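# Move tube rack through self-closing doors onto desk

## Task

Carry the tube rack from the counter, through the doors that swing shut by themselves, and set it on the desk. It must stand upright with all tubes seated fully in their holes, and both doors must be closed at the end. The rack and tubes must never touch the floor. Either or both robots may be used. Finish by releasing the rack and moving the robots away from it. No robot may fall or be left leaning.

## Robot and tools

Robots: two identical Hello Robot Stretch 3 units, r1 and r2. Each has a differential-drive base (0.33 m long, 0.34 m wide, passive omni wheel at the rear), a lift that raises the arm on a mast, a telescoping arm that sticks out to the robot's RIGHT, a wrist (yaw, pitch, roll), a two-finger gripper and a pan/tilt head. The base cannot slide sideways, so to carry the gripper forward you drive the base. It spins about the point midway between the drive wheels, 0.05 m behind the front edge; with the arm pulled in and the wrist folded, the sweep radius is 0.28 m, and an unfolded level wrist reaches past that.

Frames: the base frame has its origin on the floor between the drive wheels, x forward, y left, z up. hand_pose is reported in it, located where the closed fingertips meet; with all wrist joints at 0 that frame's x points up, y back along the arm toward the mast, z toward the robot's rear. Odometry frame = base frame at scene start. Each robot reports in its own frames, so relative robot positions come only from images, lidar_m, wrist_depth_mm and head_depth_mm.

execute_actions: arguments "actions" (a list holding one action, or empty to just read state and images) and optional "cameras" (names from r1_head_camera, r1_nav_camera, r1_wrist_camera, r2_head_camera, r2_nav_camera, r2_wrist_camera, or "all"; omitted/null means all, [] means none). An action is an object keyed "r1" and/or "r2"; each robot gets its own entry with optional "base", "joints", "contact_limits". Everything in one action starts at once.
- base: exactly one of {"translate_m": d}, a relative straight drive in metres from the current base position, forward positive, -1 to 1; or {"rotate_rad": d}, a relative turn in place, counter-clockwise (left) positive, -3.2 to 3.2.
- joints: absolute targets by name. lift_m 0 to 1.1 (arm height); arm_m 0 to 0.52 (extension); wrist_yaw_rad -1.345 to 4.42 (0 along the arm, positive toward the front, 3.0 folded over the base); wrist_pitch_rad -1.57 to 0.451 (0 level, negative tips fingers down); wrist_roll_rad -2.911 to 2.911 (0 fingers side by side); gripper_m -0.089 to 0.179 (bigger is wider; actual fingertip gap is smaller, by about 0.007 nearly shut and 0.025 fully open, and zero under 0.007); head_pan_rad -3.953 to 1.73 (0 forward, positive left, -1.57 along the arm); head_tilt_rad -1.53 to 0.419 (negative down).
- contact_limits: only {"arm_m": effort %, 1 to 100}; the arm halts with contact_stop when its effort reaches that value, and holds no harder than it until the next action.
Omitted joints or bases may keep driving toward earlier targets. Unknown keys or out-of-range numbers reject the whole call. An action lasts at most 15 s. If a result reports a stop, later motion calls in that same reply are skipped.

wait {"seconds": 0 to 10}: commands nothing, returns state and images. zoom_image {"camera", "region": [x0, y0, x1, y1]} pixels from the top-left, max 504x504, on that camera's latest full image. finished_scene {"scene": n} ends the scene irreversibly; the goal must already hold.

Results: base_status and joint_status give how each motion ended: done (for the base this means wheels turned the full amount, slip included), off_target (stopped short, may still push), contact_stop, time_out, torque_fault (old target dropped; holds in place unless slack or off). on_its_own covers uncommanded parts; "held at" is the held target, not the position. motor_effort is % of max, positive toward higher values, bracket = peak during last action; readings carry fixed bias and noise. Effort outside rest range suggests pushing or a load. Positive wheel effort pushes forward. base_odometry counts wheel turns; heading -3.142 to 3.142, left positive; turned_by_wheels and turned_by_imu give turn since last result; base_tilt in degrees (forward/right positive, fixed bias up to about 4). lidar_m: 12 distances in metres from the base origin, 30 degree sectors, 1st straight ahead, then counter-clockwise (4th left, 7th back, 10th right), "-" nothing; plane 0.17 m high, range 0.15 to 12 m, misses clear objects and its own robot, sees the other robot; low lift hides some sectors. wrist_depth_mm (45 to 1000) and head_depth_mm (280 to 4000, sideways image) are 7x7 median depth grids from top left.

Cameras: head and nav cameras move with the head; wrist camera rides on the gripper. Head 896x504 pinhole, nav 672x504 fisheye, wrist 644x364. Calibration is approximate.

Gripping: command gripper_m below the object width to hold (lower squeezes more, but a stall guard can weaken it so heavy items slip; send a new value to re-squeeze). To let go, command at least 0.02 above where the fingers made contact. Readings do not confirm a grasp.

Cautions: robots pressing against each other fails the run; once bases touch, any further drive presses hard, and no state line reports it. Equal commands give slightly different travel (under 1 cm per metre, up to 2.5 cm), which strains a jointly carried load and can topple a robot. Arm and lift stop and go slack on firm contact; a slack lift may sink under load or be pushed up by closing fingers on a surface. Base, wrist and head never auto-stop. Wrist servos that strain for seconds switch off for 10 s. Pushing with the gripper above about 0.45 m, pushing again after a contact_stop, driving while holding something fixed, or snagging furniture (especially reversing) can tip the robot: reverse the last move in small steps, free the gripper, and lower lift_m to about 0.2 if still leaning. Fold or unfold the wrist (yaw 3.0) only with lift_m 0.32 to 0.95, pitch -0.4, roll near 0; folded, lift can go down to 0.25. With yaw below -0.4 keep pitch at -0.5 or lower. Full base speed (0.30 m/s, 1.9 rad/s) needs lift_m under 0.30, arm_m under 0.03, yaw above 2.54; else 0.10 m/s and 0.63 rad/s. The robots hold the last command while you think; loose objects may get brief nudges. Avoid drops, slams and hard pushes.

Each tool is called after "Emit:" by a JSON object that holds its "api" and its "payload".

## Session

Emit:
{"api": "execute_actions", "payload": {"actions": []}}

Scene clock: 0.00 s.
r1.base_odometry: x=+0.000 y=+0.000 heading=+0.000 (m, m, rad; r1's odometry frame)
r1.turned_by_wheels: +0.000 (rad since the last result)
r1.turned_by_imu: +0.000 (rad since the last result)
r1.base_tilt: forward=+0.8 right=-1.4 (deg)
r1.lidar_m: 2.63 1.75 1.77 1.26 1.20 1.11 0.80 0.76 0.78 1.04 1.94 1.99
r1.head_depth_mm: 2225 2347 2384 2409 2416 2483 2183 / 2248 2602 2638 2694 2733 2791 2191 / 2207 2939 3019 3099 3104 3000 2206 / 2201 3251 3515 3550 3680 3195 2238 / 2181 3330 - - - 3235 2229 / 2157 3269 - - 3448 3273 2257 / 2156 3231 3818 3815 3300 3223 2285
r1.base_status: not commanded
r1.joint_positions: lift_m=+0.562 arm_m=-0.001 wrist_yaw_rad=+2.800 wrist_pitch_rad=-0.499 wrist_roll_rad=+0.001 gripper_m=+0.037 head_pan_rad=+0.017 head_tilt_rad=+0.014
r1.joint_status: not commanded
r1.motor_effort: left_wheel=+0 right_wheel=+1 lift_m=+28 arm_m=-1 wrist_yaw_rad=+0 wrist_pitch_rad=+5 wrist_roll_rad=+0 gripper_m=+1 head_pan_rad=+0 head_tilt_rad=+2 (%)
r1.hand_pose: x=+0.0503 y=+0.0571 z=+0.5569 quat_wxyz=(+0.289, +0.705, +0.055, +0.645) (m; r1's base frame)
r1.wrist_depth_mm: 993 - - - - - - / - - - - - - - / - - - - - - - / - - - - - - - / 882 895 923 903 884 884 900 / 755 - - 767 765 779 799 / 671 672 680 692 679 675 686
r2.base_odometry: x=+0.000 y=+0.000 heading=+0.000 (m, m, rad; r2's odometry frame)
r2.turned_by_wheels: +0.000 (rad since the last result)
r2.turned_by_imu: +0.000 (rad since the last result)
r2.base_tilt: forward=+0.9 right=-1.7 (deg)
r2.lidar_m: 1.52 1.46 1.33 1.34 1.64 1.85 2.66 1.99 1.80 1.82 1.66 1.50
r2.head_depth_mm: 1691 2030 2009 1998 1958 1375 1360 / 1702 2098 2096 2085 2056 1444 1426 / 1714 2211 2208 2182 2167 1495 1490 / 1731 2323 2327 2305 2285 2259 2207 / 1733 2387 2417 2411 2407 2366 2279 / 1745 2128 2145 2153 2174 2192 2128 / 1719 1825 1845 1835 1843 1850 1861
r2.base_status: not commanded
r2.joint_positions: lift_m=+0.325 arm_m=+0.002 wrist_yaw_rad=+3.096 wrist_pitch_rad=-0.335 wrist_roll_rad=+0.007 gripper_m=+0.037 head_pan_rad=-0.006 head_tilt_rad=+0.014
r2.joint_status: not commanded
r2.motor_effort: left_wheel=+0 right_wheel=+0 lift_m=+35 arm_m=+1 wrist_yaw_rad=+0 wrist_pitch_rad=+5 wrist_roll_rad=+0 gripper_m=+0 head_pan_rad=+0 head_tilt_rad=+1 (%)
r2.hand_pose: x=-0.0107 y=+0.0867 z=+0.3563 quat_wxyz=(+0.134, +0.702, +0.102, +0.692) (m; r2's base frame)
r2.wrist_depth_mm: - - - - - - - / - - - - - - - / - - - - - - - / 986 983 - 962 987 954 965 / 761 773 - 752 796 737 747 / 619 621 - 615 - 616 608 / 528 524 - 539 518 514 520
pictures: r1_head_camera (sideways: a quarter turn clockwise sets it upright), r1_nav_camera (sideways: a quarter turn counterclockwise sets it upright), r1_wrist_camera, r2_head_camera (sideways: a quarter turn clockwise sets it upright), r2_nav_camera (sideways: a quarter turn counterclockwise sets it upright), r2_wrist_camera
Images, in order (width x height): r1_head_camera 896x504, r1_nav_camera 672x504, r1_wrist_camera 644x364, r2_head_camera 896x504, r2_nav_camera 672x504, r2_wrist_camera 644x364.

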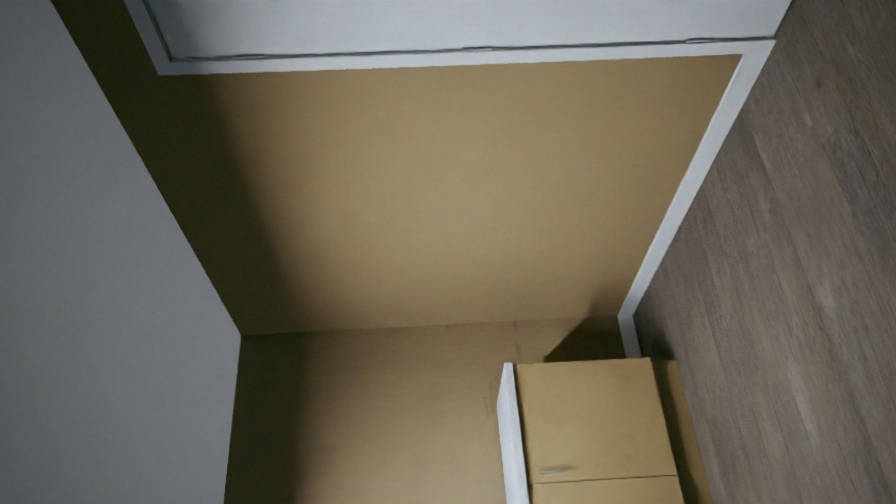

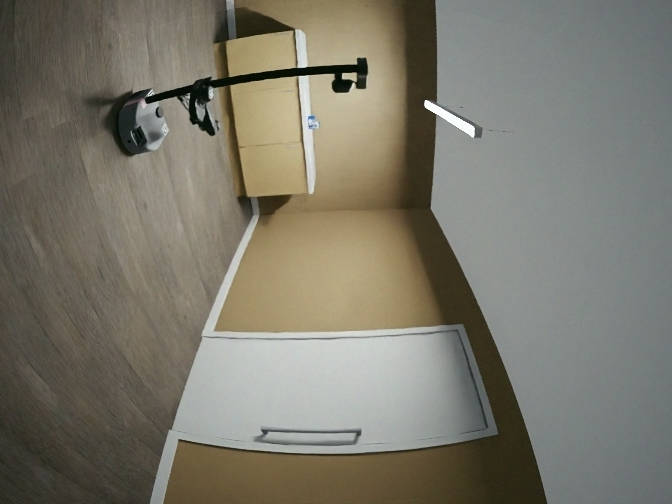

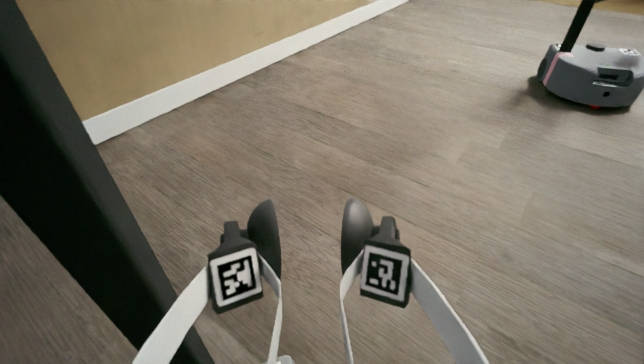

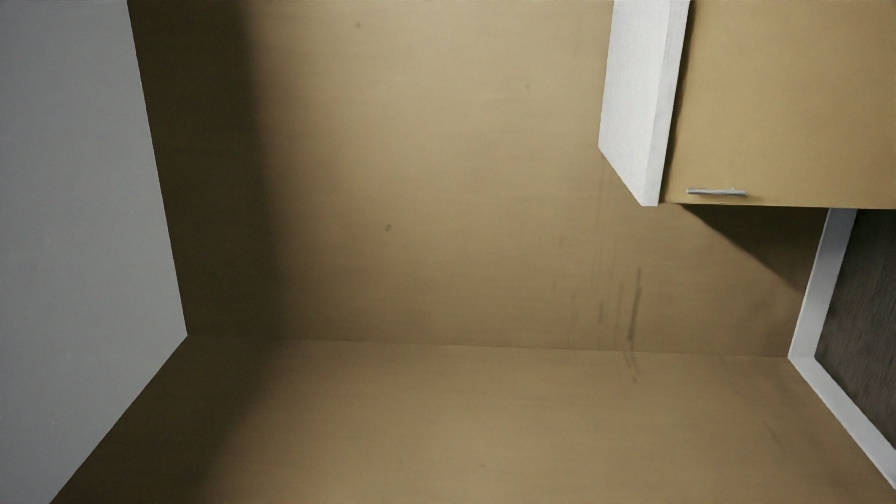

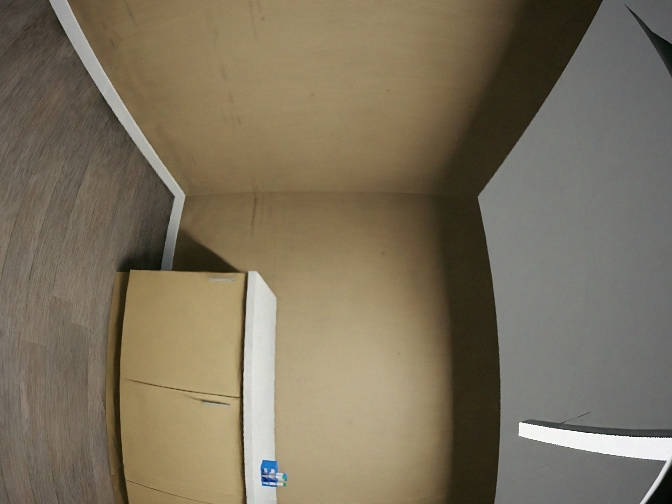

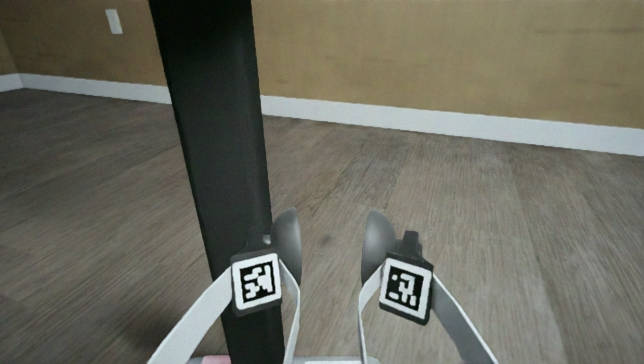

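Emit:
{"api": "execute_actions", "payload": {"actions": [{"r2":{"joints":{"head_pan_rad":-0.75,"head_tilt_rad":-0.35}},"r1":{"joints":{"head_pan_rad":-1.2,"head_tilt_rad":-0.3}}}], "cameras": ["r1_head_camera","r2_head_camera","r1_nav_camera"]}}

Scene clock: 5.97 s.
r1.base_odometry: x=+0.000 y=+0.000 heading=+0.000 (m, m, rad; r1's odometry frame)
r1.turned_by_wheels: +0.000 (rad since the last result)
r1.turned_by_imu: -0.001 (rad since the last result)
r1.base_tilt: forward=+0.8 right=-1.4 (deg)
r1.lidar_m: 2.63 1.76 1.77 1.26 1.21 1.12 0.80 0.76 0.78 1.04 1.93 2.00
r1.head_depth_mm: 1389 1446 1504 1559 1634 1679 1489 / 1702 1779 1859 1970 2095 1859 1497 / 1736 1845 1938 2078 2200 1866 1510 / 1709 1812 1913 2041 2166 1872 1517 / 1679 1766 1876 2003 2117 1893 1523 / 1646 1739 1838 1950 2077 1916 1536 / 1620 1714 1808 1911 2023 1927 1541
r1.base_status: not commanded
r1.joint_positions: lift_m=+0.562 arm_m=-0.001 wrist_yaw_rad=+2.800 wrist_pitch_rad=-0.499 wrist_roll_rad=+0.001 gripper_m=+0.037 head_pan_rad=-1.193 head_tilt_rad=-0.296
r1.joint_status: all done
r1.motor_effort: left_wheel=+0(0) right_wheel=+0(1) lift_m=+29(28) arm_m=-1(1) wrist_yaw_rad=+0(0) wrist_pitch_rad=+4(5) wrist_roll_rad=+0(0) gripper_m=-1(1) head_pan_rad=-5(56) head_tilt_rad=-3(35) (%)
r1.hand_pose: x=+0.0503 y=+0.0571 z=+0.5569 quat_wxyz=(+0.289, +0.705, +0.055, +0.645) (m; r1's base frame)
r1.wrist_depth_mm: - - - - - - - / - - - - - - - / - - - - - - - / - - - - - - - / 857 907 921 890 899 908 905 / 771 - - 769 759 755 781 / 689 674 676 685 674 687 679
r2.base_odometry: x=+0.000 y=+0.000 heading=+0.000 (m, m, rad; r2's odometry frame)
r2.turned_by_wheels: +0.000 (rad since the last result)
r2.turned_by_imu: +0.000 (rad since the last result)
r2.base_tilt: forward=+1.1 right=-1.7 (deg)
r2.lidar_m: 1.51 1.46 1.32 1.34 1.64 1.85 2.66 2.00 1.80 1.82 1.66 1.50
r2.head_depth_mm: 2135 2285 2448 1879 2153 1869 1456 / 2058 2185 2311 1793 1945 1863 1461 / 1996 2105 2240 1723 1848 1865 1458 / 1914 2055 2159 1657 1775 1840 1454 / 1852 1966 2075 1593 1692 1789 1443 / 1803 1900 2005 1538 1624 1715 1449 / 1757 1852 1942 1497 1563 1668 1446
r2.base_status: not commanded
r2.joint_positions: lift_m=+0.325 arm_m=+0.002 wrist_yaw_rad=+3.096 wrist_pitch_rad=-0.335 wrist_roll_rad=+0.007 gripper_m=+0.037 head_pan_rad=-0.743 head_tilt_rad=-0.345
r2.joint_status: all done
r2.motor_effort: left_wheel=+0(0) right_wheel=+0(0) lift_m=+34(34) arm_m=+0(0) wrist_yaw_rad=+0(1) wrist_pitch_rad=+5(5) wrist_roll_rad=+0(0) gripper_m=+0(0) head_pan_rad=-2(31) head_tilt_rad=-2(19) (%)
r2.hand_pose: x=-0.0107 y=+0.0867 z=+0.3563 quat_wxyz=(+0.134, +0.702, +0.102, +0.692) (m; r2's base frame)
r2.wrist_depth_mm: - - - - - - - / - - - - - - - / - - - - - - - / 999 994 - 997 981 967 965 / 764 767 - 744 780 751 747 / 621 623 - 612 - 617 610 / 524 526 - 538 516 518 521
pictures: r1_head_camera (sideways: a quarter turn clockwise sets it upright), r1_nav_camera (sideways: a quarter turn counterclockwise sets it upright), r2_head_camera (sideways: a quarter turn clockwise sets it upright)
camera_calibration (this result's frames):
r1_head_camera: T_world_to_cam=[[-0.0903644, 0.310593, -0.946238, 1.25327], [0.929117, 0.368381, 0.032188, -0.0468951], [0.358574, -0.876257, -0.321866, 0.375964], [0, 0, 0, 1]] pos_world=[0.0220115, -0.0425411, 1.30841]
r1_nav_camera: T_world_to_cam=[[0.0684931, -0.321894, 0.944295, -1.18474], [-0.944809, -0.32489, -0.0422189, 0.108052], [0.320382, -0.889287, -0.326381, 0.378753], [0, 0, 0, 1]] pos_world=[0.0618895, -0.00943525, 1.24692]
r2_head_camera: T_world_to_cam=[[-0.230581, 0.177195, -0.956783, 1.26636], [0.628943, 0.777414, -0.007597, 0.0113894], [0.742471, -0.603514, -0.290702, 0.334738], [0, 0, 0, 1]] pos_world=[0.0363024, -0.0312277, 1.30903]
Images, in order (width x height): r1_head_camera 896x504, r1_nav_camera 672x504, r2_head_camera 896x504.

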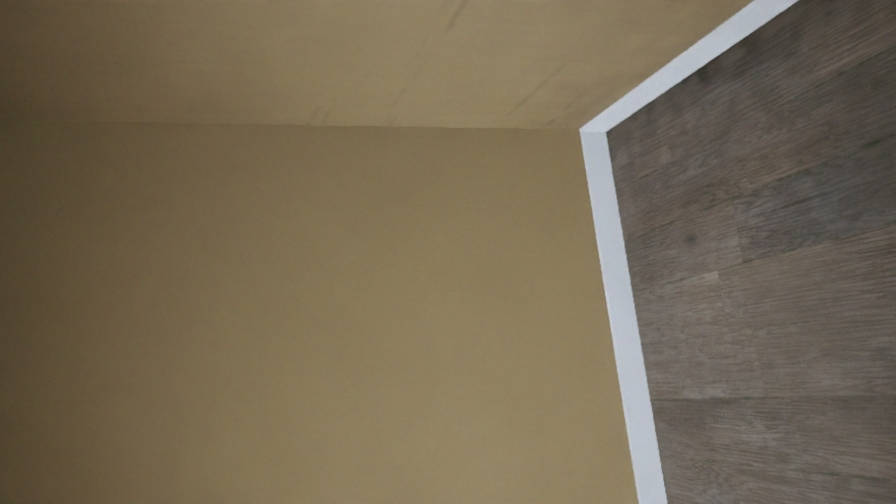

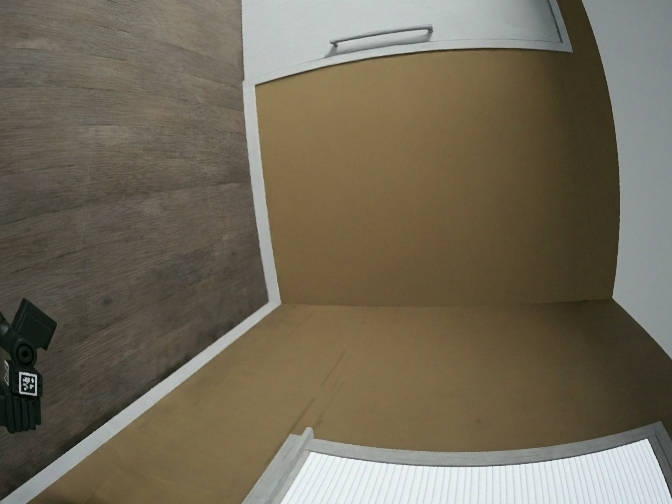

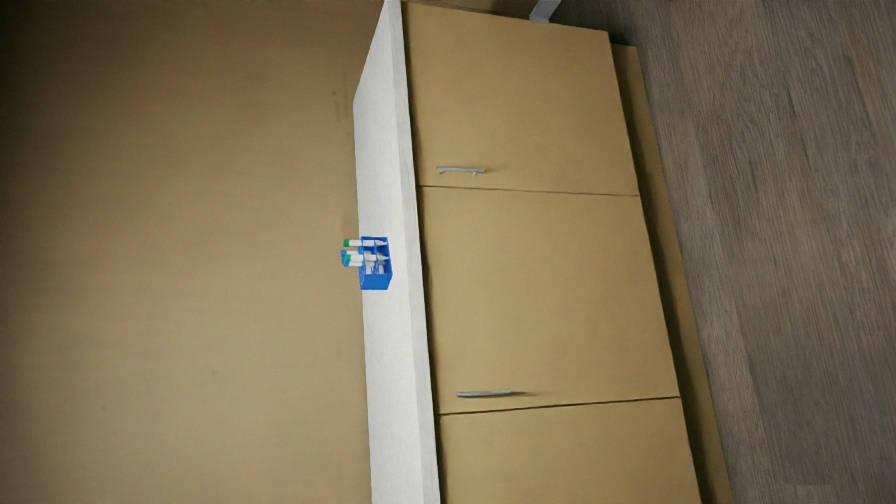

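Emit:
{"api": "execute_actions", "payload": {"actions": [{"r2":{"base":{"rotate_rad":-0.84},"joints":{"head_pan_rad":0,"head_tilt_rad":-0.3}},"r1":{"base":{"rotate_rad":-0.45},"joints":{"head_pan_rad":0,"head_tilt_rad":-0.3}}}], "cameras": ["r1_head_camera","r1_nav_camera"]}}

Emit:
{"api": "execute_actions", "payload": {"actions": [{"r2":{"base":{"translate_m":1.0}}}], "cameras": ["r2_head_camera","r2_nav_camera"]}}

Scene clock: 26.83 s.
r1.base_odometry: x=+0.000 y=+0.000 heading=-0.450 (m, m, rad; r1's odometry frame)
r1.turned_by_wheels: -0.450 (rad since the last result)
r1.turned_by_imu: -0.450 (rad since the last result)
r1.base_tilt: forward=+0.7 right=-1.5 (deg)
r1.lidar_m: 2.03 2.86 1.85 1.64 1.24 1.20 1.04 0.78 0.76 0.79 1.12 1.94
r1.head_depth_mm: 1665 1761 1853 1967 2071 1848 1494 / 1750 1844 1955 2073 2196 1854 1496 / 1822 1924 2045 2193 2293 1861 1508 / 1919 2043 2184 2319 2400 1888 1507 / 2023 2161 2306 2501 2512 1883 1526 / 2137 2284 2464 2640 2539 1906 1536 / 2258 2445 2646 2869 2570 1914 1544
r1.base_status: done
r1.joint_positions: lift_m=+0.562 arm_m=-0.001 wrist_yaw_rad=+2.800 wrist_pitch_rad=-0.499 wrist_roll_rad=+0.001 gripper_m=+0.037 head_pan_rad=-0.007 head_tilt_rad=-0.296
r1.joint_status: all done
r1.motor_effort: left_wheel=+2(6) right_wheel=-1(3) lift_m=+29(27) arm_m=-2(2) wrist_yaw_rad=+0(0) wrist_pitch_rad=+5(5) wrist_roll_rad=+0(0) gripper_m=+0(0) head_pan_rad=+5(59) head_tilt_rad=-2(0) (%)
r1.hand_pose: x=+0.0503 y=+0.0571 z=+0.5569 quat_wxyz=(+0.289, +0.705, +0.055, +0.645) (m; r1's base frame)
r1.wrist_depth_mm: - - - - - - - / - - - - - - - / - - - - - - - / - - - - - - - / 859 923 903 894 910 897 865 / 765 - - 770 763 766 781 / 682 672 691 686 670 690 664
r2.base_odometry: x=+0.000 y=+0.000 heading=-0.840 (m, m, rad; r2's odometry frame)
r2.turned_by_wheels: -0.840 (rad since the last result)
r2.turned_by_imu: -0.829 (rad since the last result)
r2.base_tilt: forward=+1.0 right=-1.7 (deg)
r2.lidar_m: 1.55 1.51 1.58 1.36 1.34 1.39 1.98 1.79 2.46 1.86 1.80 1.90
r2.head_depth_mm: 2301 2403 2488 2548 2549 1952 1512 / 2220 2374 2513 1929 2063 1952 1508 / 2114 2245 2391 1819 1938 1937 1508 / 2028 2133 2260 1738 1817 1865 1498 / 1936 2046 2144 1635 1714 1794 1499 / 1861 1947 2050 1558 1621 1715 1498 / 1779 1863 1956 1501 1541 1639 1495
r2.base_status: done
r2.joint_positions: lift_m=+0.325 arm_m=+0.002 wrist_yaw_rad=+3.096 wrist_pitch_rad=-0.335 wrist_roll_rad=+0.007 gripper_m=+0.037 head_pan_rad=-0.007 head_tilt_rad=-0.310
r2.joint_status: all done
r2.motor_effort: left_wheel=+2(4) right_wheel=-3(5) lift_m=+34(34) arm_m=+0(0) wrist_yaw_rad=-1(0) wrist_pitch_rad=+5(5) wrist_roll_rad=+0(0) gripper_m=+0(0) head_pan_rad=+2(33) head_tilt_rad=+4(9) (%)
r2.hand_pose: x=-0.0107 y=+0.0867 z=+0.3563 quat_wxyz=(+0.134, +0.702, +0.102, +0.692) (m; r2's base frame)
r2.wrist_depth_mm: 988 - - - - - - / - - - - - - - / - - - - - - - / 991 991 - 994 979 955 975 / 767 760 - 750 782 760 743 / 620 614 - 618 - 607 621 / 525 524 - 539 516 519 516
pictures: r1_head_camera (sideways: a quarter turn clockwise sets it upright), r1_nav_camera (sideways: a quarter turn counterclockwise sets it upright)
camera_calibration (this result's frames):
r1_head_camera: T_world_to_cam=[[-0.32218, 0.0329649, -0.946104, 1.25451], [0.00774051, 0.999452, 0.0321878, -0.0412743], [0.946647, 0.00304692, -0.322258, 0.372887], [0, 0, 0, 1]] pos_world=[0.0515052, -0.00123921, 1.30839]
r1_nav_camera: T_world_to_cam=[[0.324433, -0.0574797, 0.944161, -1.18613], [-0.053945, -0.997652, -0.0421995, 0.102593], [0.944369, -0.0372418, -0.326772, 0.375456], [0, 0, 0, 1]] pos_world=[0.0357839, 0.0481562, 1.24691]
Images, in order (width x height): r1_head_camera 896x504, r1_nav_camera 672x504.

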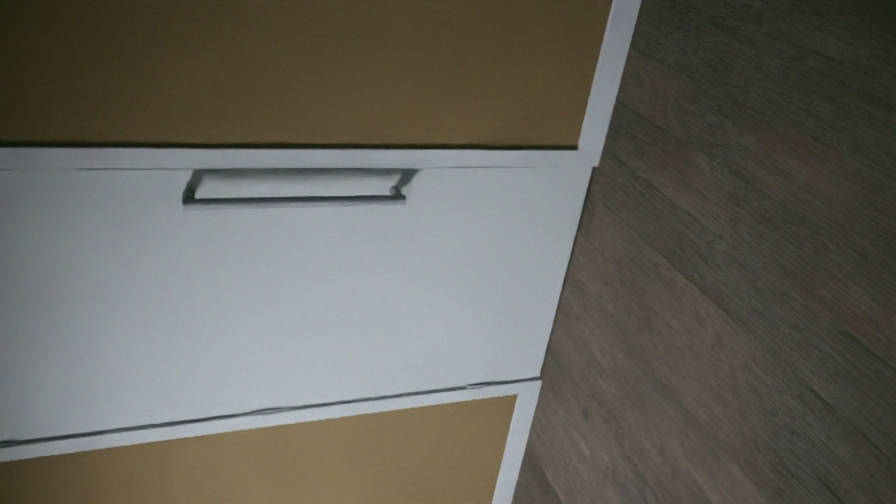

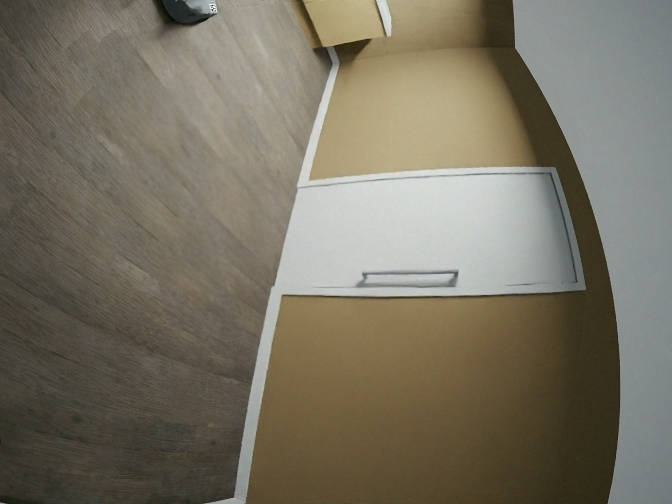

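Scene clock: 38.07 s.
r1.base_odometry: x=+0.000 y=+0.000 heading=-0.450 (m, m, rad; r1's odometry frame)
r1.turned_by_wheels: +0.000 (rad since the last result)
r1.turned_by_imu: -0.003 (rad since the last result)
r1.base_tilt: forward=+0.9 right=-1.4 (deg)
r1.lidar_m: 2.03 2.87 2.78 1.64 1.23 1.20 1.04 0.78 0.76 0.79 1.12 1.94
r1.head_depth_mm: 1668 1765 1862 1964 2096 1844 1492 / 1742 1842 1946 2076 2171 1860 1506 / 1831 1924 2054 2193 2279 1870 1512 / 1929 2033 2173 2330 2393 1880 1515 / 2035 2168 2300 2499 2512 1892 1524 / 2145 2303 2479 2694 2555 1897 1532 / 2273 2444 2634 2858 2565 1922 1545
r1.base_status: not commanded
r1.joint_positions: lift_m=+0.562 arm_m=-0.001 wrist_yaw_rad=+2.800 wrist_pitch_rad=-0.499 wrist_roll_rad=+0.001 gripper_m=+0.037 head_pan_rad=-0.007 head_tilt_rad=-0.296
r1.joint_status: not commanded
r1.motor_effort: left_wheel=+2(2) right_wheel=-1(1) lift_m=+28(29) arm_m=-1(1) wrist_yaw_rad=+0(1) wrist_pitch_rad=+5(4) wrist_roll_rad=+0(0) gripper_m=+1(0) head_pan_rad=+5(4) head_tilt_rad=-2(2) (%)
r1.hand_pose: x=+0.0503 y=+0.0571 z=+0.5569 quat_wxyz=(+0.289, +0.705, +0.055, +0.645) (m; r1's base frame)
r1.wrist_depth_mm: - - - - - - - / - - - - - - - / - - - - - - - / - - - - - - - / 882 919 916 866 906 909 910 / 774 - - 783 789 786 763 / 669 660 666 676 675 681 683
r2.base_odometry: x=+0.668 y=-0.744 heading=-0.840 (m, m, rad; r2's odometry frame)
r2.turned_by_wheels: +0.000 (rad since the last result)
r2.turned_by_imu: +0.004 (rad since the last result)
r2.base_tilt: forward=+1.0 right=-1.7 (deg)
r2.lidar_m: 0.64 0.62 0.65 0.93 1.80 1.88 2.68 2.80 1.84 1.39 1.36 0.85
r2.head_depth_mm: 1325 1414 1516 1611 889 940 1032 / 1263 1334 1429 1472 836 873 953 / 1204 1269 1352 1384 829 815 883 / 1148 1211 1281 1314 827 759 824 / 1097 1155 1222 1270 825 718 774 / 1051 1107 1164 1210 785 672 727 / 1010 1059 1116 1156 767 644 685
r2.base_status: done
r2.joint_positions: lift_m=+0.325 arm_m=+0.002 wrist_yaw_rad=+3.096 wrist_pitch_rad=-0.335 wrist_roll_rad=+0.007 gripper_m=+0.037 head_pan_rad=-0.007 head_tilt_rad=-0.309
r2.joint_status: not commanded
r2.motor_effort: left_wheel=+2(5) right_wheel=-2(4) lift_m=+35(34) arm_m=+0(0) wrist_yaw_rad=+0(0) wrist_pitch_rad=+5(6) wrist_roll_rad=+0(0) gripper_m=+0(1) head_pan_rad=+2(3) head_tilt_rad=+3(3) (%)
r2.hand_pose: x=-0.0107 y=+0.0867 z=+0.3563 quat_wxyz=(+0.134, +0.702, +0.102, +0.692) (m; r2's base frame)
r2.wrist_depth_mm: - - - - 862 654 517 / - - - - 903 664 533 / - - - - 991 685 552 / 1000 990 - 986 974 782 565 / 769 770 - 762 793 741 641 / 619 620 - 624 - 619 617 / 518 524 - 535 521 519 514
pictures: r2_head_camera (sideways: a quarter turn clockwise sets it upright), r2_nav_camera (sideways: a quarter turn counterclockwise sets it upright)
camera_calibration (this result's frames):
r2_head_camera: T_world_to_cam=[[-0.255448, -0.0236105, -0.966534, 1.27925], [-0.0550957, 0.998433, -0.0098283, 0.0184674], [0.965252, 0.0507412, -0.256349, 0.288667], [0, 0, 0, 1]] pos_world=[0.0491638, -0.00288198, 1.31062]
r2_nav_camera: T_world_to_cam=[[0.293996, 0.00653949, 0.955784, -1.20877], [-0.0109886, -0.999887, 0.0102213, 0.0444258], [0.955744, -0.0135078, -0.293891, 0.336095], [0, 0, 0, 1]] pos_world=[0.0346423, 0.0568654, 1.25365]
Images, in order (width x height): r2_head_camera 896x504, r2_nav_camera 672x504.

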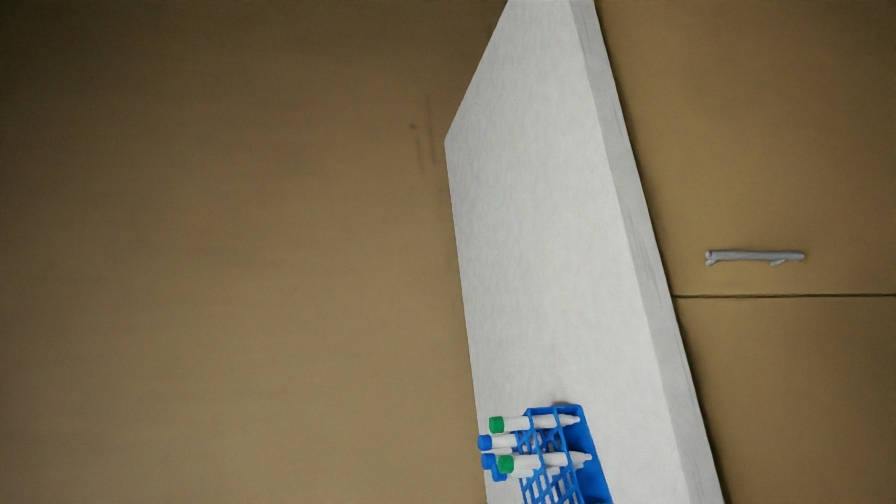

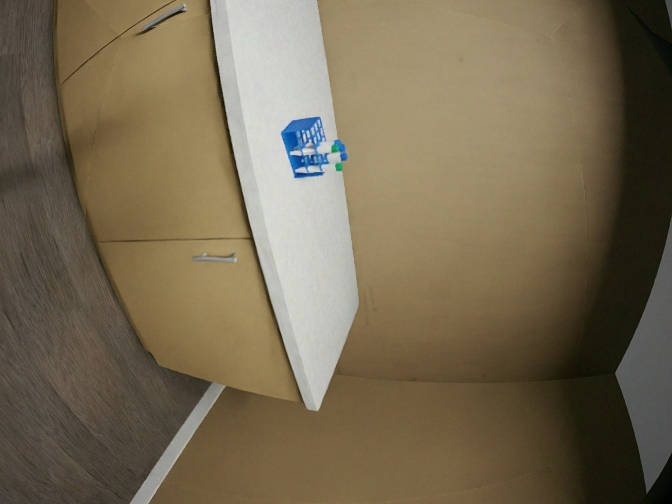

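Emit:
{"api": "execute_actions", "payload": {"actions": [{"r2":{"base":{"rotate_rad":0.48},"joints":{"lift_m":0.6,"head_tilt_rad":-0.5}}}], "cameras": []}}

Emit:
{"api": "execute_actions", "payload": {"actions": [{"r2":{"base":{"translate_m":0.2},"joints":{"wrist_pitch_rad":-0.4}}}], "cameras": ["r2_head_camera"]}}

Scene clock: 52.90 s.
r1.base_odometry: x=+0.000 y=+0.000 heading=-0.450 (m, m, rad; r1's odometry frame)
r1.turned_by_wheels: +0.000 (rad since the last result)
r1.turned_by_imu: -0.001 (rad since the last result)
r1.base_tilt: forward=+0.8 right=-1.4 (deg)
r1.lidar_m: 2.03 2.87 2.80 1.64 1.24 1.20 1.04 0.78 0.76 0.79 1.12 1.94
r1.head_depth_mm: 1669 1749 1861 1951 2079 1836 1490 / 1740 1837 1956 2079 2191 1859 1501 / 1813 1907 2044 2181 2284 1879 1501 / 1920 2038 2188 2346 2410 1882 1510 / 2021 2166 2317 2512 2531 1888 1526 / 2136 2279 2461 2669 2539 1911 1531 / 2278 2446 2644 2841 2552 1933 1544
r1.base_status: not commanded
r1.joint_positions: lift_m=+0.562 arm_m=-0.001 wrist_yaw_rad=+2.800 wrist_pitch_rad=-0.499 wrist_roll_rad=+0.001 gripper_m=+0.037 head_pan_rad=-0.007 head_tilt_rad=-0.296
r1.joint_status: not commanded
r1.motor_effort: left_wheel=+2(2) right_wheel=-1(1) lift_m=+28(29) arm_m=-1(2) wrist_yaw_rad=+0(0) wrist_pitch_rad=+4(4) wrist_roll_rad=+0(0) gripper_m=+0(1) head_pan_rad=+5(4) head_tilt_rad=-3(2) (%)
r1.hand_pose: x=+0.0503 y=+0.0571 z=+0.5569 quat_wxyz=(+0.289, +0.705, +0.055, +0.645) (m; r1's base frame)
r1.wrist_depth_mm: - - - - - - - / - - - - - - - / - - - - - - - / - - - - - - - / 864 888 955 904 904 882 882 / 763 - - 769 767 757 787 / 677 677 672 676 668 684 673
r2.base_odometry: x=+0.668 y=-0.744 heading=-0.360 (m, m, rad; r2's odometry frame)
r2.turned_by_wheels: +0.480 (rad since the last result)
r2.turned_by_imu: +0.473 (rad since the last result)
r2.base_tilt: forward=+0.9 right=-1.7 (deg)
r2.lidar_m: 0.62 0.65 0.89 1.78 1.85 2.55 2.79 1.91 1.41 1.36 0.88 0.65
r2.head_depth_mm: 995 1078 1164 864 708 799 918 / 1002 1088 1170 811 713 808 930 / 1006 1096 1178 807 718 815 939 / 1014 1100 1192 860 725 824 951 / 1025 1112 1202 859 731 830 961 / 1028 1119 1211 859 740 838 971 / 1035 1130 1209 857 746 850 984
r2.base_status: done
r2.joint_positions: lift_m=+0.599 arm_m=+0.002 wrist_yaw_rad=+3.096 wrist_pitch_rad=-0.335 wrist_roll_rad=+0.007 gripper_m=+0.037 head_pan_rad=-0.007 head_tilt_rad=-0.493
r2.joint_status: all done
r2.motor_effort: left_wheel=-2(4) right_wheel=+3(6) lift_m=+48(52) arm_m=-1(0) wrist_yaw_rad=+1(1) wrist_pitch_rad=+5(5) wrist_roll_rad=+0(0) gripper_m=+0(0) head_pan_rad=+1(1) head_tilt_rad=-3(15) (%)
r2.hand_pose: x=-0.0107 y=+0.0866 z=+0.6311 quat_wxyz=(+0.134, +0.702, +0.102, +0.692) (m; r2's base frame)
r2.wrist_depth_mm: - - - - - - 761 / - - - - - - 752 / - - - - - - 760 / - - - - - - 755 / - - - - - - 752 / 987 983 - 992 - 974 787 / 839 821 797 822 826 813 791
pictures: none
No camera images: the call's "cameras" was empty. Leave "cameras" out to get every camera's image.

Scene clock: 56.10 s.
r1.base_odometry: x=+0.000 y=+0.000 heading=-0.450 (m, m, rad; r1's odometry frame)
r1.turned_by_wheels: +0.000 (rad since the last result)
r1.turned_by_imu: -0.001 (rad since the last result)
r1.base_tilt: forward=+0.8 right=-1.6 (deg)
r1.lidar_m: 2.03 2.87 2.91 1.65 1.23 1.20 1.04 0.78 0.76 0.79 1.12 1.94
r1.head_depth_mm: 1656 1752 1853 1971 2096 1844 1495 / 1742 1829 1951 2065 2191 1855 1499 / 1819 1929 2055 2207 2288 1867 1504 / 1922 2046 2166 2338 2404 1891 1515 / 2023 2166 2317 2501 2534 1898 1525 / 2148 2293 2455 2679 2532 1910 1528 / 2256 2453 2652 2874 2567 1931 1537
r1.base_status: not commanded
r1.joint_positions: lift_m=+0.562 arm_m=-0.001 wrist_yaw_rad=+2.800 wrist_pitch_rad=-0.499 wrist_roll_rad=+0.001 gripper_m=+0.037 head_pan_rad=-0.007 head_tilt_rad=-0.296
r1.joint_status: not commanded
r1.motor_effort: left_wheel=+2(2) right_wheel=-1(1) lift_m=+28(28) arm_m=-1(2) wrist_yaw_rad=-1(0) wrist_pitch_rad=+6(5) wrist_roll_rad=+0(0) gripper_m=+0(1) head_pan_rad=+5(4) head_tilt_rad=-2(2) (%)
r1.hand_pose: x=+0.0503 y=+0.0571 z=+0.5569 quat_wxyz=(+0.289, +0.705, +0.055, +0.645) (m; r1's base frame)
r1.wrist_depth_mm: - - - - - - - / - - - - - - - / - - - - - - - / - - - - - - - / 892 911 928 879 910 879 888 / 773 - - 752 778 764 766 / 688 684 686 681 679 680 660
r2.base_odometry: x=+0.855 y=-0.815 heading=-0.360 (m, m, rad; r2's odometry frame)
r2.turned_by_wheels: +0.000 (rad since the last result)
r2.turned_by_imu: +0.001 (rad since the last result)
r2.base_tilt: forward=+1.0 right=-1.6 (deg)
r2.lidar_m: 0.42 0.44 0.61 1.78 1.85 2.55 2.98 1.91 1.41 1.36 0.60 0.44
r2.head_depth_mm: 825 897 979 862 611 507 599 / 832 905 986 653 612 507 605 / 837 912 993 860 610 523 612 / 843 915 1001 860 610 524 619 / 849 923 1012 857 609 523 627 / 853 933 1021 857 609 523 634 / 860 937 1026 855 610 553 643
r2.base_status: done
r2.joint_positions: lift_m=+0.599 arm_m=+0.002 wrist_yaw_rad=+3.096 wrist_pitch_rad=-0.414 wrist_roll_rad=+0.007 gripper_m=+0.037 head_pan_rad=-0.007 head_tilt_rad=-0.494
r2.joint_status: all done
r2.motor_effort: left_wheel=-2(4) right_wheel=+2(6) lift_m=+48(48) arm_m=-1(0) wrist_yaw_rad=+1(0) wrist_pitch_rad=+5(5) wrist_roll_rad=+0(0) gripper_m=+0(1) head_pan_rad=+2(3) head_tilt_rad=-3(3) (%)
r2.hand_pose: x=-0.0111 y=+0.0775 z=+0.6131 quat_wxyz=(+0.162, +0.697, +0.129, +0.686) (m; r2's base frame)
r2.wrist_depth_mm: - - - - - 784 523 / - - - - - 779 520 / - - - - - 787 520 / - - - - - 805 521 / - - - - - 787 521 / 906 916 926 893 - 834 526 / 777 781 759 781 763 772 527
pictures: r2_head_camera (sideways: a quarter turn clockwise sets it upright)
camera_calibration (this result's frames):
r2_head_camera: T_world_to_cam=[[-0.428426, -0.0224096, -0.903299, 1.19776], [-0.0559118, 0.998434, 0.00174862, 0.00339951], [0.901845, 0.0512542, -0.429008, 0.513755], [0, 0, 0, 1]] pos_world=[0.050013, -0.002885, 1.30233]
Images, in order (width x height): r2_head_camera 896x504.

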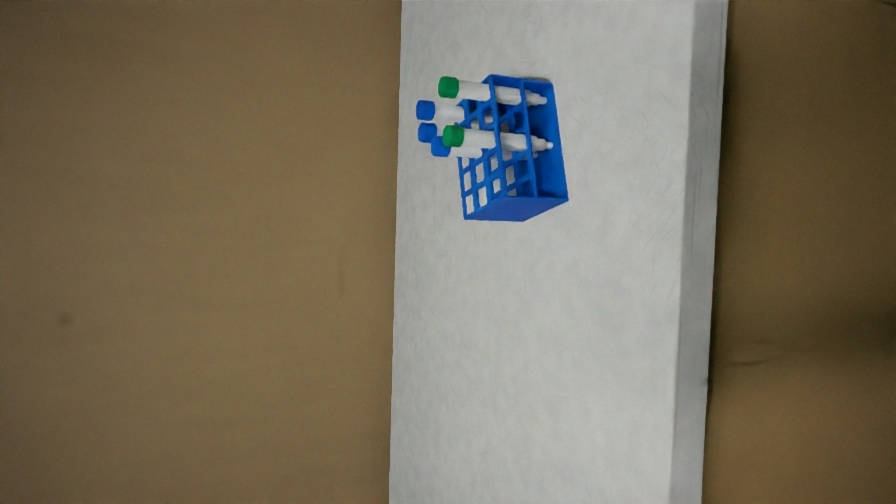

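Emit:
{"api": "execute_actions", "payload": {"actions": [{"r2":{"base":{"translate_m":0.07}}}], "cameras": []}}

Emit:
{"api": "execute_actions", "payload": {"actions": [{"r2":{"base":{"rotate_rad":1.57}}}], "cameras": []}}

Emit:
{"api": "execute_actions", "payload": {"actions": [{"r2":{"base":{"translate_m":-0.4},"joints":{"wrist_yaw_rad":1.57,"head_pan_rad":-0.7,"head_tilt_rad":-0.5,"gripper_m":0.179}}}], "cameras": []}}

Emit:
{"api": "execute_actions", "payload": {"actions": [{"r2":{"joints":{"lift_m":1.0,"wrist_pitch_rad":0}}}], "cameras": ["r2_head_camera","r2_wrist_camera"]}}

Scene clock: 66.57 s.
r1.base_odometry: x=+0.000 y=+0.000 heading=-0.450 (m, m, rad; r1's odometry frame)
r1.turned_by_wheels: +0.000 (rad since the last result)
r1.turned_by_imu: -0.001 (rad since the last result)
r1.base_tilt: forward=+0.8 right=-1.5 (deg)
r1.lidar_m: 2.02 2.86 3.04 1.65 1.23 1.20 1.04 0.78 0.76 0.79 1.12 1.94
r1.head_depth_mm: 1664 1766 1854 1953 2091 1845 1495 / 1749 1853 1946 2072 2182 1853 1499 / 1823 1924 2058 2184 2272 1852 1511 / 1915 2050 2181 2334 2413 1878 1526 / 2029 2159 2316 2489 2512 1894 1531 / 2140 2316 2459 2645 2552 1911 1533 / 2267 2452 2636 2878 2573 1916 1540
r1.base_status: not commanded
r1.joint_positions: lift_m=+0.562 arm_m=-0.001 wrist_yaw_rad=+2.800 wrist_pitch_rad=-0.499 wrist_roll_rad=+0.001 gripper_m=+0.037 head_pan_rad=-0.007 head_tilt_rad=-0.296
r1.joint_status: not commanded
r1.motor_effort: left_wheel=+2(2) right_wheel=-1(2) lift_m=+28(28) arm_m=-2(2) wrist_yaw_rad=+0(0) wrist_pitch_rad=+4(5) wrist_roll_rad=+0(0) gripper_m=+1(1) head_pan_rad=+4(5) head_tilt_rad=-2(2) (%)
r1.hand_pose: x=+0.0503 y=+0.0571 z=+0.5569 quat_wxyz=(+0.289, +0.705, +0.055, +0.645) (m; r1's base frame)
r1.wrist_depth_mm: - - - - - - - / - - - - - - - / - - - - - - - / - - - - - - - / 876 899 950 871 903 895 880 / 775 - - 762 774 767 767 / 678 677 684 684 677 675 681
r2.base_odometry: x=+0.920 y=-0.840 heading=-0.360 (m, m, rad; r2's odometry frame)
r2.turned_by_wheels: +0.000 (rad since the last result)
r2.turned_by_imu: +0.000 (rad since the last result)
r2.base_tilt: forward=+0.9 right=-1.7 (deg)
r2.lidar_m: 0.36 0.37 0.51 1.78 1.85 2.55 3.02 1.91 1.41 1.36 0.50 0.37
r2.head_depth_mm: 766 834 910 860 612 474 487 / 771 836 919 859 564 473 493 / 777 844 923 860 571 474 499 / 785 852 933 858 610 473 504 / 788 857 936 854 610 472 511 / 792 864 947 856 609 473 516 / 797 868 957 856 609 473 523
r2.base_status: done
r2.joint_positions: lift_m=+0.599 arm_m=+0.002 wrist_yaw_rad=+3.096 wrist_pitch_rad=-0.414 wrist_roll_rad=+0.007 gripper_m=+0.037 head_pan_rad=-0.007 head_tilt_rad=-0.494
r2.joint_status: not commanded
r2.motor_effort: left_wheel=-2(3) right_wheel=+3(7) lift_m=+48(48) arm_m=+0(0) wrist_yaw_rad=+1(1) wrist_pitch_rad=+5(4) wrist_roll_rad=+0(0) gripper_m=+0(0) head_pan_rad=+3(3) head_tilt_rad=-2(3) (%)
r2.hand_pose: x=-0.0111 y=+0.0775 z=+0.6131 quat_wxyz=(+0.162, +0.697, +0.129, +0.686) (m; r2's base frame)
r2.wrist_depth_mm: - - - - - 648 439 / - - - - - 645 434 / - - - - - 659 438 / - - - - - 665 443 / - - - - - 661 440 / 914 906 937 908 - 664 446 / 771 788 758 772 772 727 441
pictures: none
No camera images: the call's "cameras" was empty. Leave "cameras" out to get every camera's image.

Scene clock: 70.00 s.
r1.base_odometry: x=+0.000 y=+0.000 heading=-0.450 (m, m, rad; r1's odometry frame)
r1.turned_by_wheels: +0.000 (rad since the last result)
r1.turned_by_imu: -0.001 (rad since the last result)
r1.base_tilt: forward=+0.8 right=-1.5 (deg)
r1.lidar_m: 2.03 2.87 2.96 1.64 1.23 1.20 1.04 0.78 0.76 0.79 1.12 1.93
r1.head_depth_mm: 1666 1758 1844 1965 2081 1833 1492 / 1741 1837 1948 2077 2181 1856 1500 / 1821 1935 2051 2184 2293 1865 1501 / 1930 2037 2185 2356 2392 1889 1520 / 2011 2157 2302 2490 2518 1898 1526 / 2144 2288 2459 2658 2531 1906 1531 / 2265 2456 2641 2878 2553 1924 1536
r1.base_status: not commanded
r1.joint_positions: lift_m=+0.562 arm_m=-0.001 wrist_yaw_rad=+2.800 wrist_pitch_rad=-0.499 wrist_roll_rad=+0.001 gripper_m=+0.037 head_pan_rad=-0.007 head_tilt_rad=-0.296
r1.joint_status: not commanded
r1.motor_effort: left_wheel=+2(2) right_wheel=-1(2) lift_m=+28(28) arm_m=-1(1) wrist_yaw_rad=+0(1) wrist_pitch_rad=+5(5) wrist_roll_rad=+0(0) gripper_m=+0(0) head_pan_rad=+5(5) head_tilt_rad=-2(2) (%)
r1.hand_pose: x=+0.0503 y=+0.0571 z=+0.5569 quat_wxyz=(+0.289, +0.705, +0.055, +0.645) (m; r1's base frame)
r1.wrist_depth_mm: - - - - - - - / - - - - - - - / - - - - - - - / - - - - - - - / 868 903 933 879 892 889 891 / 771 - - 765 773 779 768 / 681 663 691 691 677 695 690
r2.base_odometry: x=+0.920 y=-0.840 heading=+1.210 (m, m, rad; r2's odometry frame)
r2.turned_by_wheels: +1.570 (rad since the last result)
r2.turned_by_imu: +1.548 (rad since the last result)
r2.base_tilt: forward=+0.9 right=-1.6 (deg)
r2.lidar_m: 1.78 1.86 2.55 3.02 1.92 1.41 1.36 0.50 0.37 0.35 0.37 0.51
r2.head_depth_mm: 1465 1589 1739 1920 1911 1166 1149 / 1477 1602 1756 1937 2065 1588 1301 / 1479 1615 1775 1952 2059 1583 1298 / 1488 1630 1791 1977 2057 1595 1301 / 1504 1637 1799 1982 2055 1584 1299 / 1516 1654 1814 1993 2054 1588 1300 / 1528 1660 1820 2027 2062 1597 1300
r2.base_status: done
r2.joint_positions: lift_m=+0.599 arm_m=+0.002 wrist_yaw_rad=+3.096 wrist_pitch_rad=-0.414 wrist_roll_rad=+0.007 gripper_m=+0.037 head_pan_rad=-0.007 head_tilt_rad=-0.494
r2.joint_status: not commanded
r2.motor_effort: left_wheel=-2(4) right_wheel=+2(6) lift_m=+48(48) arm_m=+0(0) wrist_yaw_rad=+0(1) wrist_pitch_rad=+4(5) wrist_roll_rad=+0(0) gripper_m=+0(0) head_pan_rad=+3(2) head_tilt_rad=-2(3) (%)
r2.hand_pose: x=-0.0111 y=+0.0775 z=+0.6131 quat_wxyz=(+0.162, +0.697, +0.129, +0.686) (m; r2's base frame)
r2.wrist_depth_mm: - - - - - - - / - - - - - - - / - - - - - - - / - - - - - - - / - - - - - - - / 916 918 923 894 - 899 895 / 784 777 745 780 769 778 769
pictures: none
No camera images: the call's "cameras" was empty. Leave "cameras" out to get every camera's image.

Scene clock: 75.13 s.
r1.base_odometry: x=+0.000 y=+0.000 heading=-0.450 (m, m, rad; r1's odometry frame)
r1.turned_by_wheels: +0.000 (rad since the last result)
r1.turned_by_imu: -0.001 (rad since the last result)
r1.base_tilt: forward=+0.8 right=-1.3 (deg)
r1.lidar_m: 2.03 2.86 3.37 1.65 1.24 1.20 1.04 0.78 0.76 0.79 1.12 1.94
r1.head_depth_mm: 1667 1755 1861 1961 2088 1852 1490 / 1740 1851 1944 2078 2188 1864 1502 / 1816 1919 2046 2171 2271 1876 1503 / 1920 2050 2170 2334 2411 1877 1516 / 2021 2146 2320 2510 2513 1900 1520 / 2150 2278 2449 2672 2555 1909 1539 / 2265 2441 2632 2871 2556 1925 1542
r1.base_status: not commanded
r1.joint_positions: lift_m=+0.562 arm_m=-0.001 wrist_yaw_rad=+2.800 wrist_pitch_rad=-0.499 wrist_roll_rad=+0.001 gripper_m=+0.037 head_pan_rad=-0.007 head_tilt_rad=-0.296
r1.joint_status: not commanded
r1.motor_effort: left_wheel=+2(2) right_wheel=-1(2) lift_m=+28(29) arm_m=-1(2) wrist_yaw_rad=-1(0) wrist_pitch_rad=+5(5) wrist_roll_rad=+0(0) gripper_m=+0(1) head_pan_rad=+5(5) head_tilt_rad=-2(3) (%)
r1.hand_pose: x=+0.0503 y=+0.0571 z=+0.5569 quat_wxyz=(+0.289, +0.705, +0.055, +0.645) (m; r1's base frame)
r1.wrist_depth_mm: - - - - - - - / - - - - - - - / - - - - - - - / - - - - - - - / 856 904 893 901 918 905 876 / 781 - - 787 771 779 750 / 683 666 697 679 663 666 692
r2.base_odometry: x=+0.779 y=-1.214 heading=+1.210 (m, m, rad; r2's odometry frame)
r2.turned_by_wheels: +0.000 (rad since the last result)
r2.turned_by_imu: -0.002 (rad since the last result)
r2.base_tilt: forward=+1.1 right=-1.8 (deg)
r2.lidar_m: 1.38 2.26 3.13 3.63 1.36 1.00 0.96 0.50 0.37 0.35 0.37 0.50
r2.head_depth_mm: 970 1030 1091 861 607 474 510 / 1075 1149 1211 862 611 524 600 / 1208 1304 1324 860 612 646 723 / 1377 1499 1452 861 695 792 915 / 1604 1774 1447 859 878 1025 1234 / 1905 2079 2112 994 1174 1452 1296 / 1869 1999 2085 1365 1904 1591 1298
r2.base_status: done
r2.joint_positions: lift_m=+0.599 arm_m=+0.002 wrist_yaw_rad=+1.573 wrist_pitch_rad=-0.414 wrist_roll_rad=+0.007 gripper_m=+0.179 head_pan_rad=-0.693 head_tilt_rad=-0.494
r2.joint_status: all done
r2.motor_effort: left_wheel=-1(6) right_wheel=+2(3) lift_m=+48(48) arm_m=+0(0) wrist_yaw_rad=-2(5) wrist_pitch_rad=+5(5) wrist_roll_rad=+0(0) gripper_m=+0(85) head_pan_rad=-3(27) head_tilt_rad=-2(3) (%)
r2.hand_pose: x=+0.2035 y=-0.1468 z=+0.6131 quat_wxyz=(+0.591, +0.594, -0.388, +0.385) (m; r2's base frame)
r2.wrist_depth_mm: - - - - 913 408 263 / - - - - 894 401 261 / - - - - 872 401 259 / - - - - 866 398 259 / - - - - 996 427 253 / 927 892 904 894 864 425 229 / 755 778 775 771 756 393 -
pictures: none
No camera images: the call's "cameras" was empty. Leave "cameras" out to get every camera's image.

Scene clock: 79.60 s.
r1.base_odometry: x=+0.000 y=+0.000 heading=-0.450 (m, m, rad; r1's odometry frame)
r1.turned_by_wheels: +0.000 (rad since the last result)
r1.turned_by_imu: -0.001 (rad since the last result)
r1.base_tilt: forward=+0.8 right=-1.5 (deg)
r1.lidar_m: 2.04 2.87 3.37 1.64 1.23 1.20 1.04 0.78 0.76 0.79 1.12 1.94
r1.head_depth_mm: 1671 1746 1849 1966 2085 1844 1488 / 1740 1841 1933 2078 2192 1866 1501 / 1829 1929 2060 2185 2273 1882 1508 / 1923 2040 2181 2330 2396 1881 1511 / 2022 2160 2315 2485 2533 1891 1527 / 2159 2280 2441 2690 2553 1904 1537 / 2283 2429 2634 2880 2552 1927 1551
r1.base_status: not commanded
r1.joint_positions: lift_m=+0.562 arm_m=-0.001 wrist_yaw_rad=+2.800 wrist_pitch_rad=-0.499 wrist_roll_rad=+0.001 gripper_m=+0.037 head_pan_rad=-0.007 head_tilt_rad=-0.296
r1.joint_status: not commanded
r1.motor_effort: left_wheel=+2(2) right_wheel=-2(1) lift_m=+29(27) arm_m=-1(1) wrist_yaw_rad=+0(1) wrist_pitch_rad=+5(5) wrist_roll_rad=+0(0) gripper_m=+0(0) head_pan_rad=+5(5) head_tilt_rad=-2(3) (%)
r1.hand_pose: x=+0.0503 y=+0.0571 z=+0.5569 quat_wxyz=(+0.289, +0.705, +0.055, +0.645) (m; r1's base frame)
r1.wrist_depth_mm: - - - - - - - / - - - - - - - / - - - - - - - / - - - - - - - / 875 898 918 868 890 885 881 / 783 - - 769 771 762 770 / 679 675 695 681 696 708 683
r2.base_odometry: x=+0.779 y=-1.214 heading=+1.210 (m, m, rad; r2's odometry frame)
r2.turned_by_wheels: +0.000 (rad since the last result)
r2.turned_by_imu: +0.000 (rad since the last result)
r2.base_tilt: forward=+1.0 right=-1.6 (deg)
r2.lidar_m: 1.38 2.27 3.13 3.64 1.36 1.00 0.97 0.50 0.37 0.35 0.37 0.50
r2.head_depth_mm: 972 1026 1091 862 612 489 - / 1075 1144 1207 860 564 525 - / 1210 1300 1321 860 611 646 733 / 1379 1499 1454 860 696 793 915 / 1615 1763 1445 859 878 1011 1236 / 1904 2088 2114 996 1174 1452 1264 / 1864 1994 2078 1368 1908 - 1295
r2.base_status: not commanded
r2.joint_positions: lift_m=+0.999 arm_m=+0.002 wrist_yaw_rad=+1.573 wrist_pitch_rad=-0.023 wrist_roll_rad=+0.007 gripper_m=+0.179 head_pan_rad=-0.693 head_tilt_rad=-0.494
r2.joint_status: all done
r2.motor_effort: left_wheel=-2(1) right_wheel=+2(2) lift_m=+48(48) arm_m=+0(0) wrist_yaw_rad=-1(3) wrist_pitch_rad=+8(8) wrist_roll_rad=+0(0) gripper_m=+0(0) head_pan_rad=-2(4) head_tilt_rad=-2(3) (%)
r2.hand_pose: x=+0.2342 y=-0.1467 z=+1.1081 quat_wxyz=(+0.504, +0.508, -0.495, +0.493) (m; r2's base frame)
r2.wrist_depth_mm: - - - - - - - / - - - - - - - / - - - - - - - / - - - - - - - / - - - - 960 798 788 / - - - - 840 535 581 / - - - - 855 412 -
pictures: r2_head_camera (sideways: a quarter turn clockwise sets it upright), r2_wrist_camera
camera_calibration (this result's frames):
r2_head_camera: T_world_to_cam=[[-0.345791, 0.254054, -0.903264, 1.19721], [0.589101, 0.808057, 0.00175379, -0.000541806], [0.730334, -0.531508, -0.429082, 0.514898], [0, 0, 0, 1]] pos_world=[0.0382551, -0.0300453, 1.30233]
r2_wrist_camera: T_world_to_cam=[[0.0531983, -0.998582, -0.00190473, -0.152377], [-0.198288, -0.0086941, -0.980105, 1.16185], [0.978699, 0.0525177, -0.19847, 0.15793], [0, 0, 0, 1]] pos_world=[0.0839222, -0.150354, 1.16979]
Images, in order (width x height): r2_head_camera 896x504, r2_wrist_camera 644x364.

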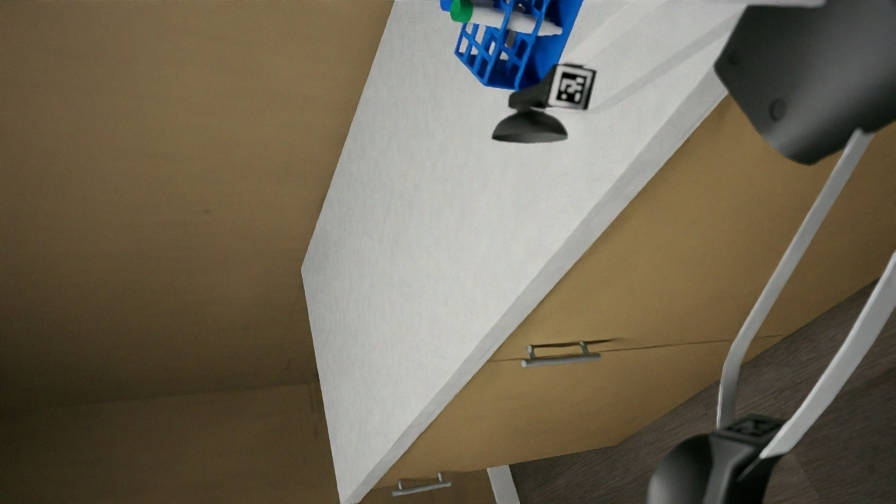

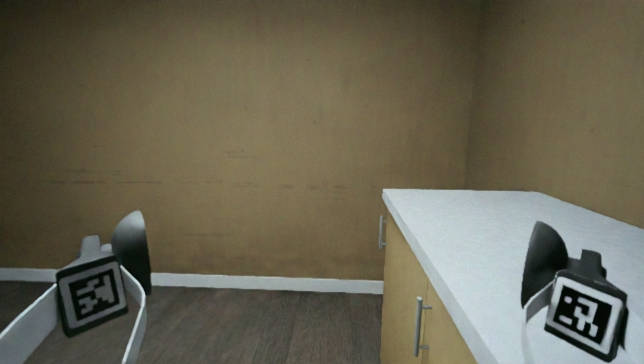

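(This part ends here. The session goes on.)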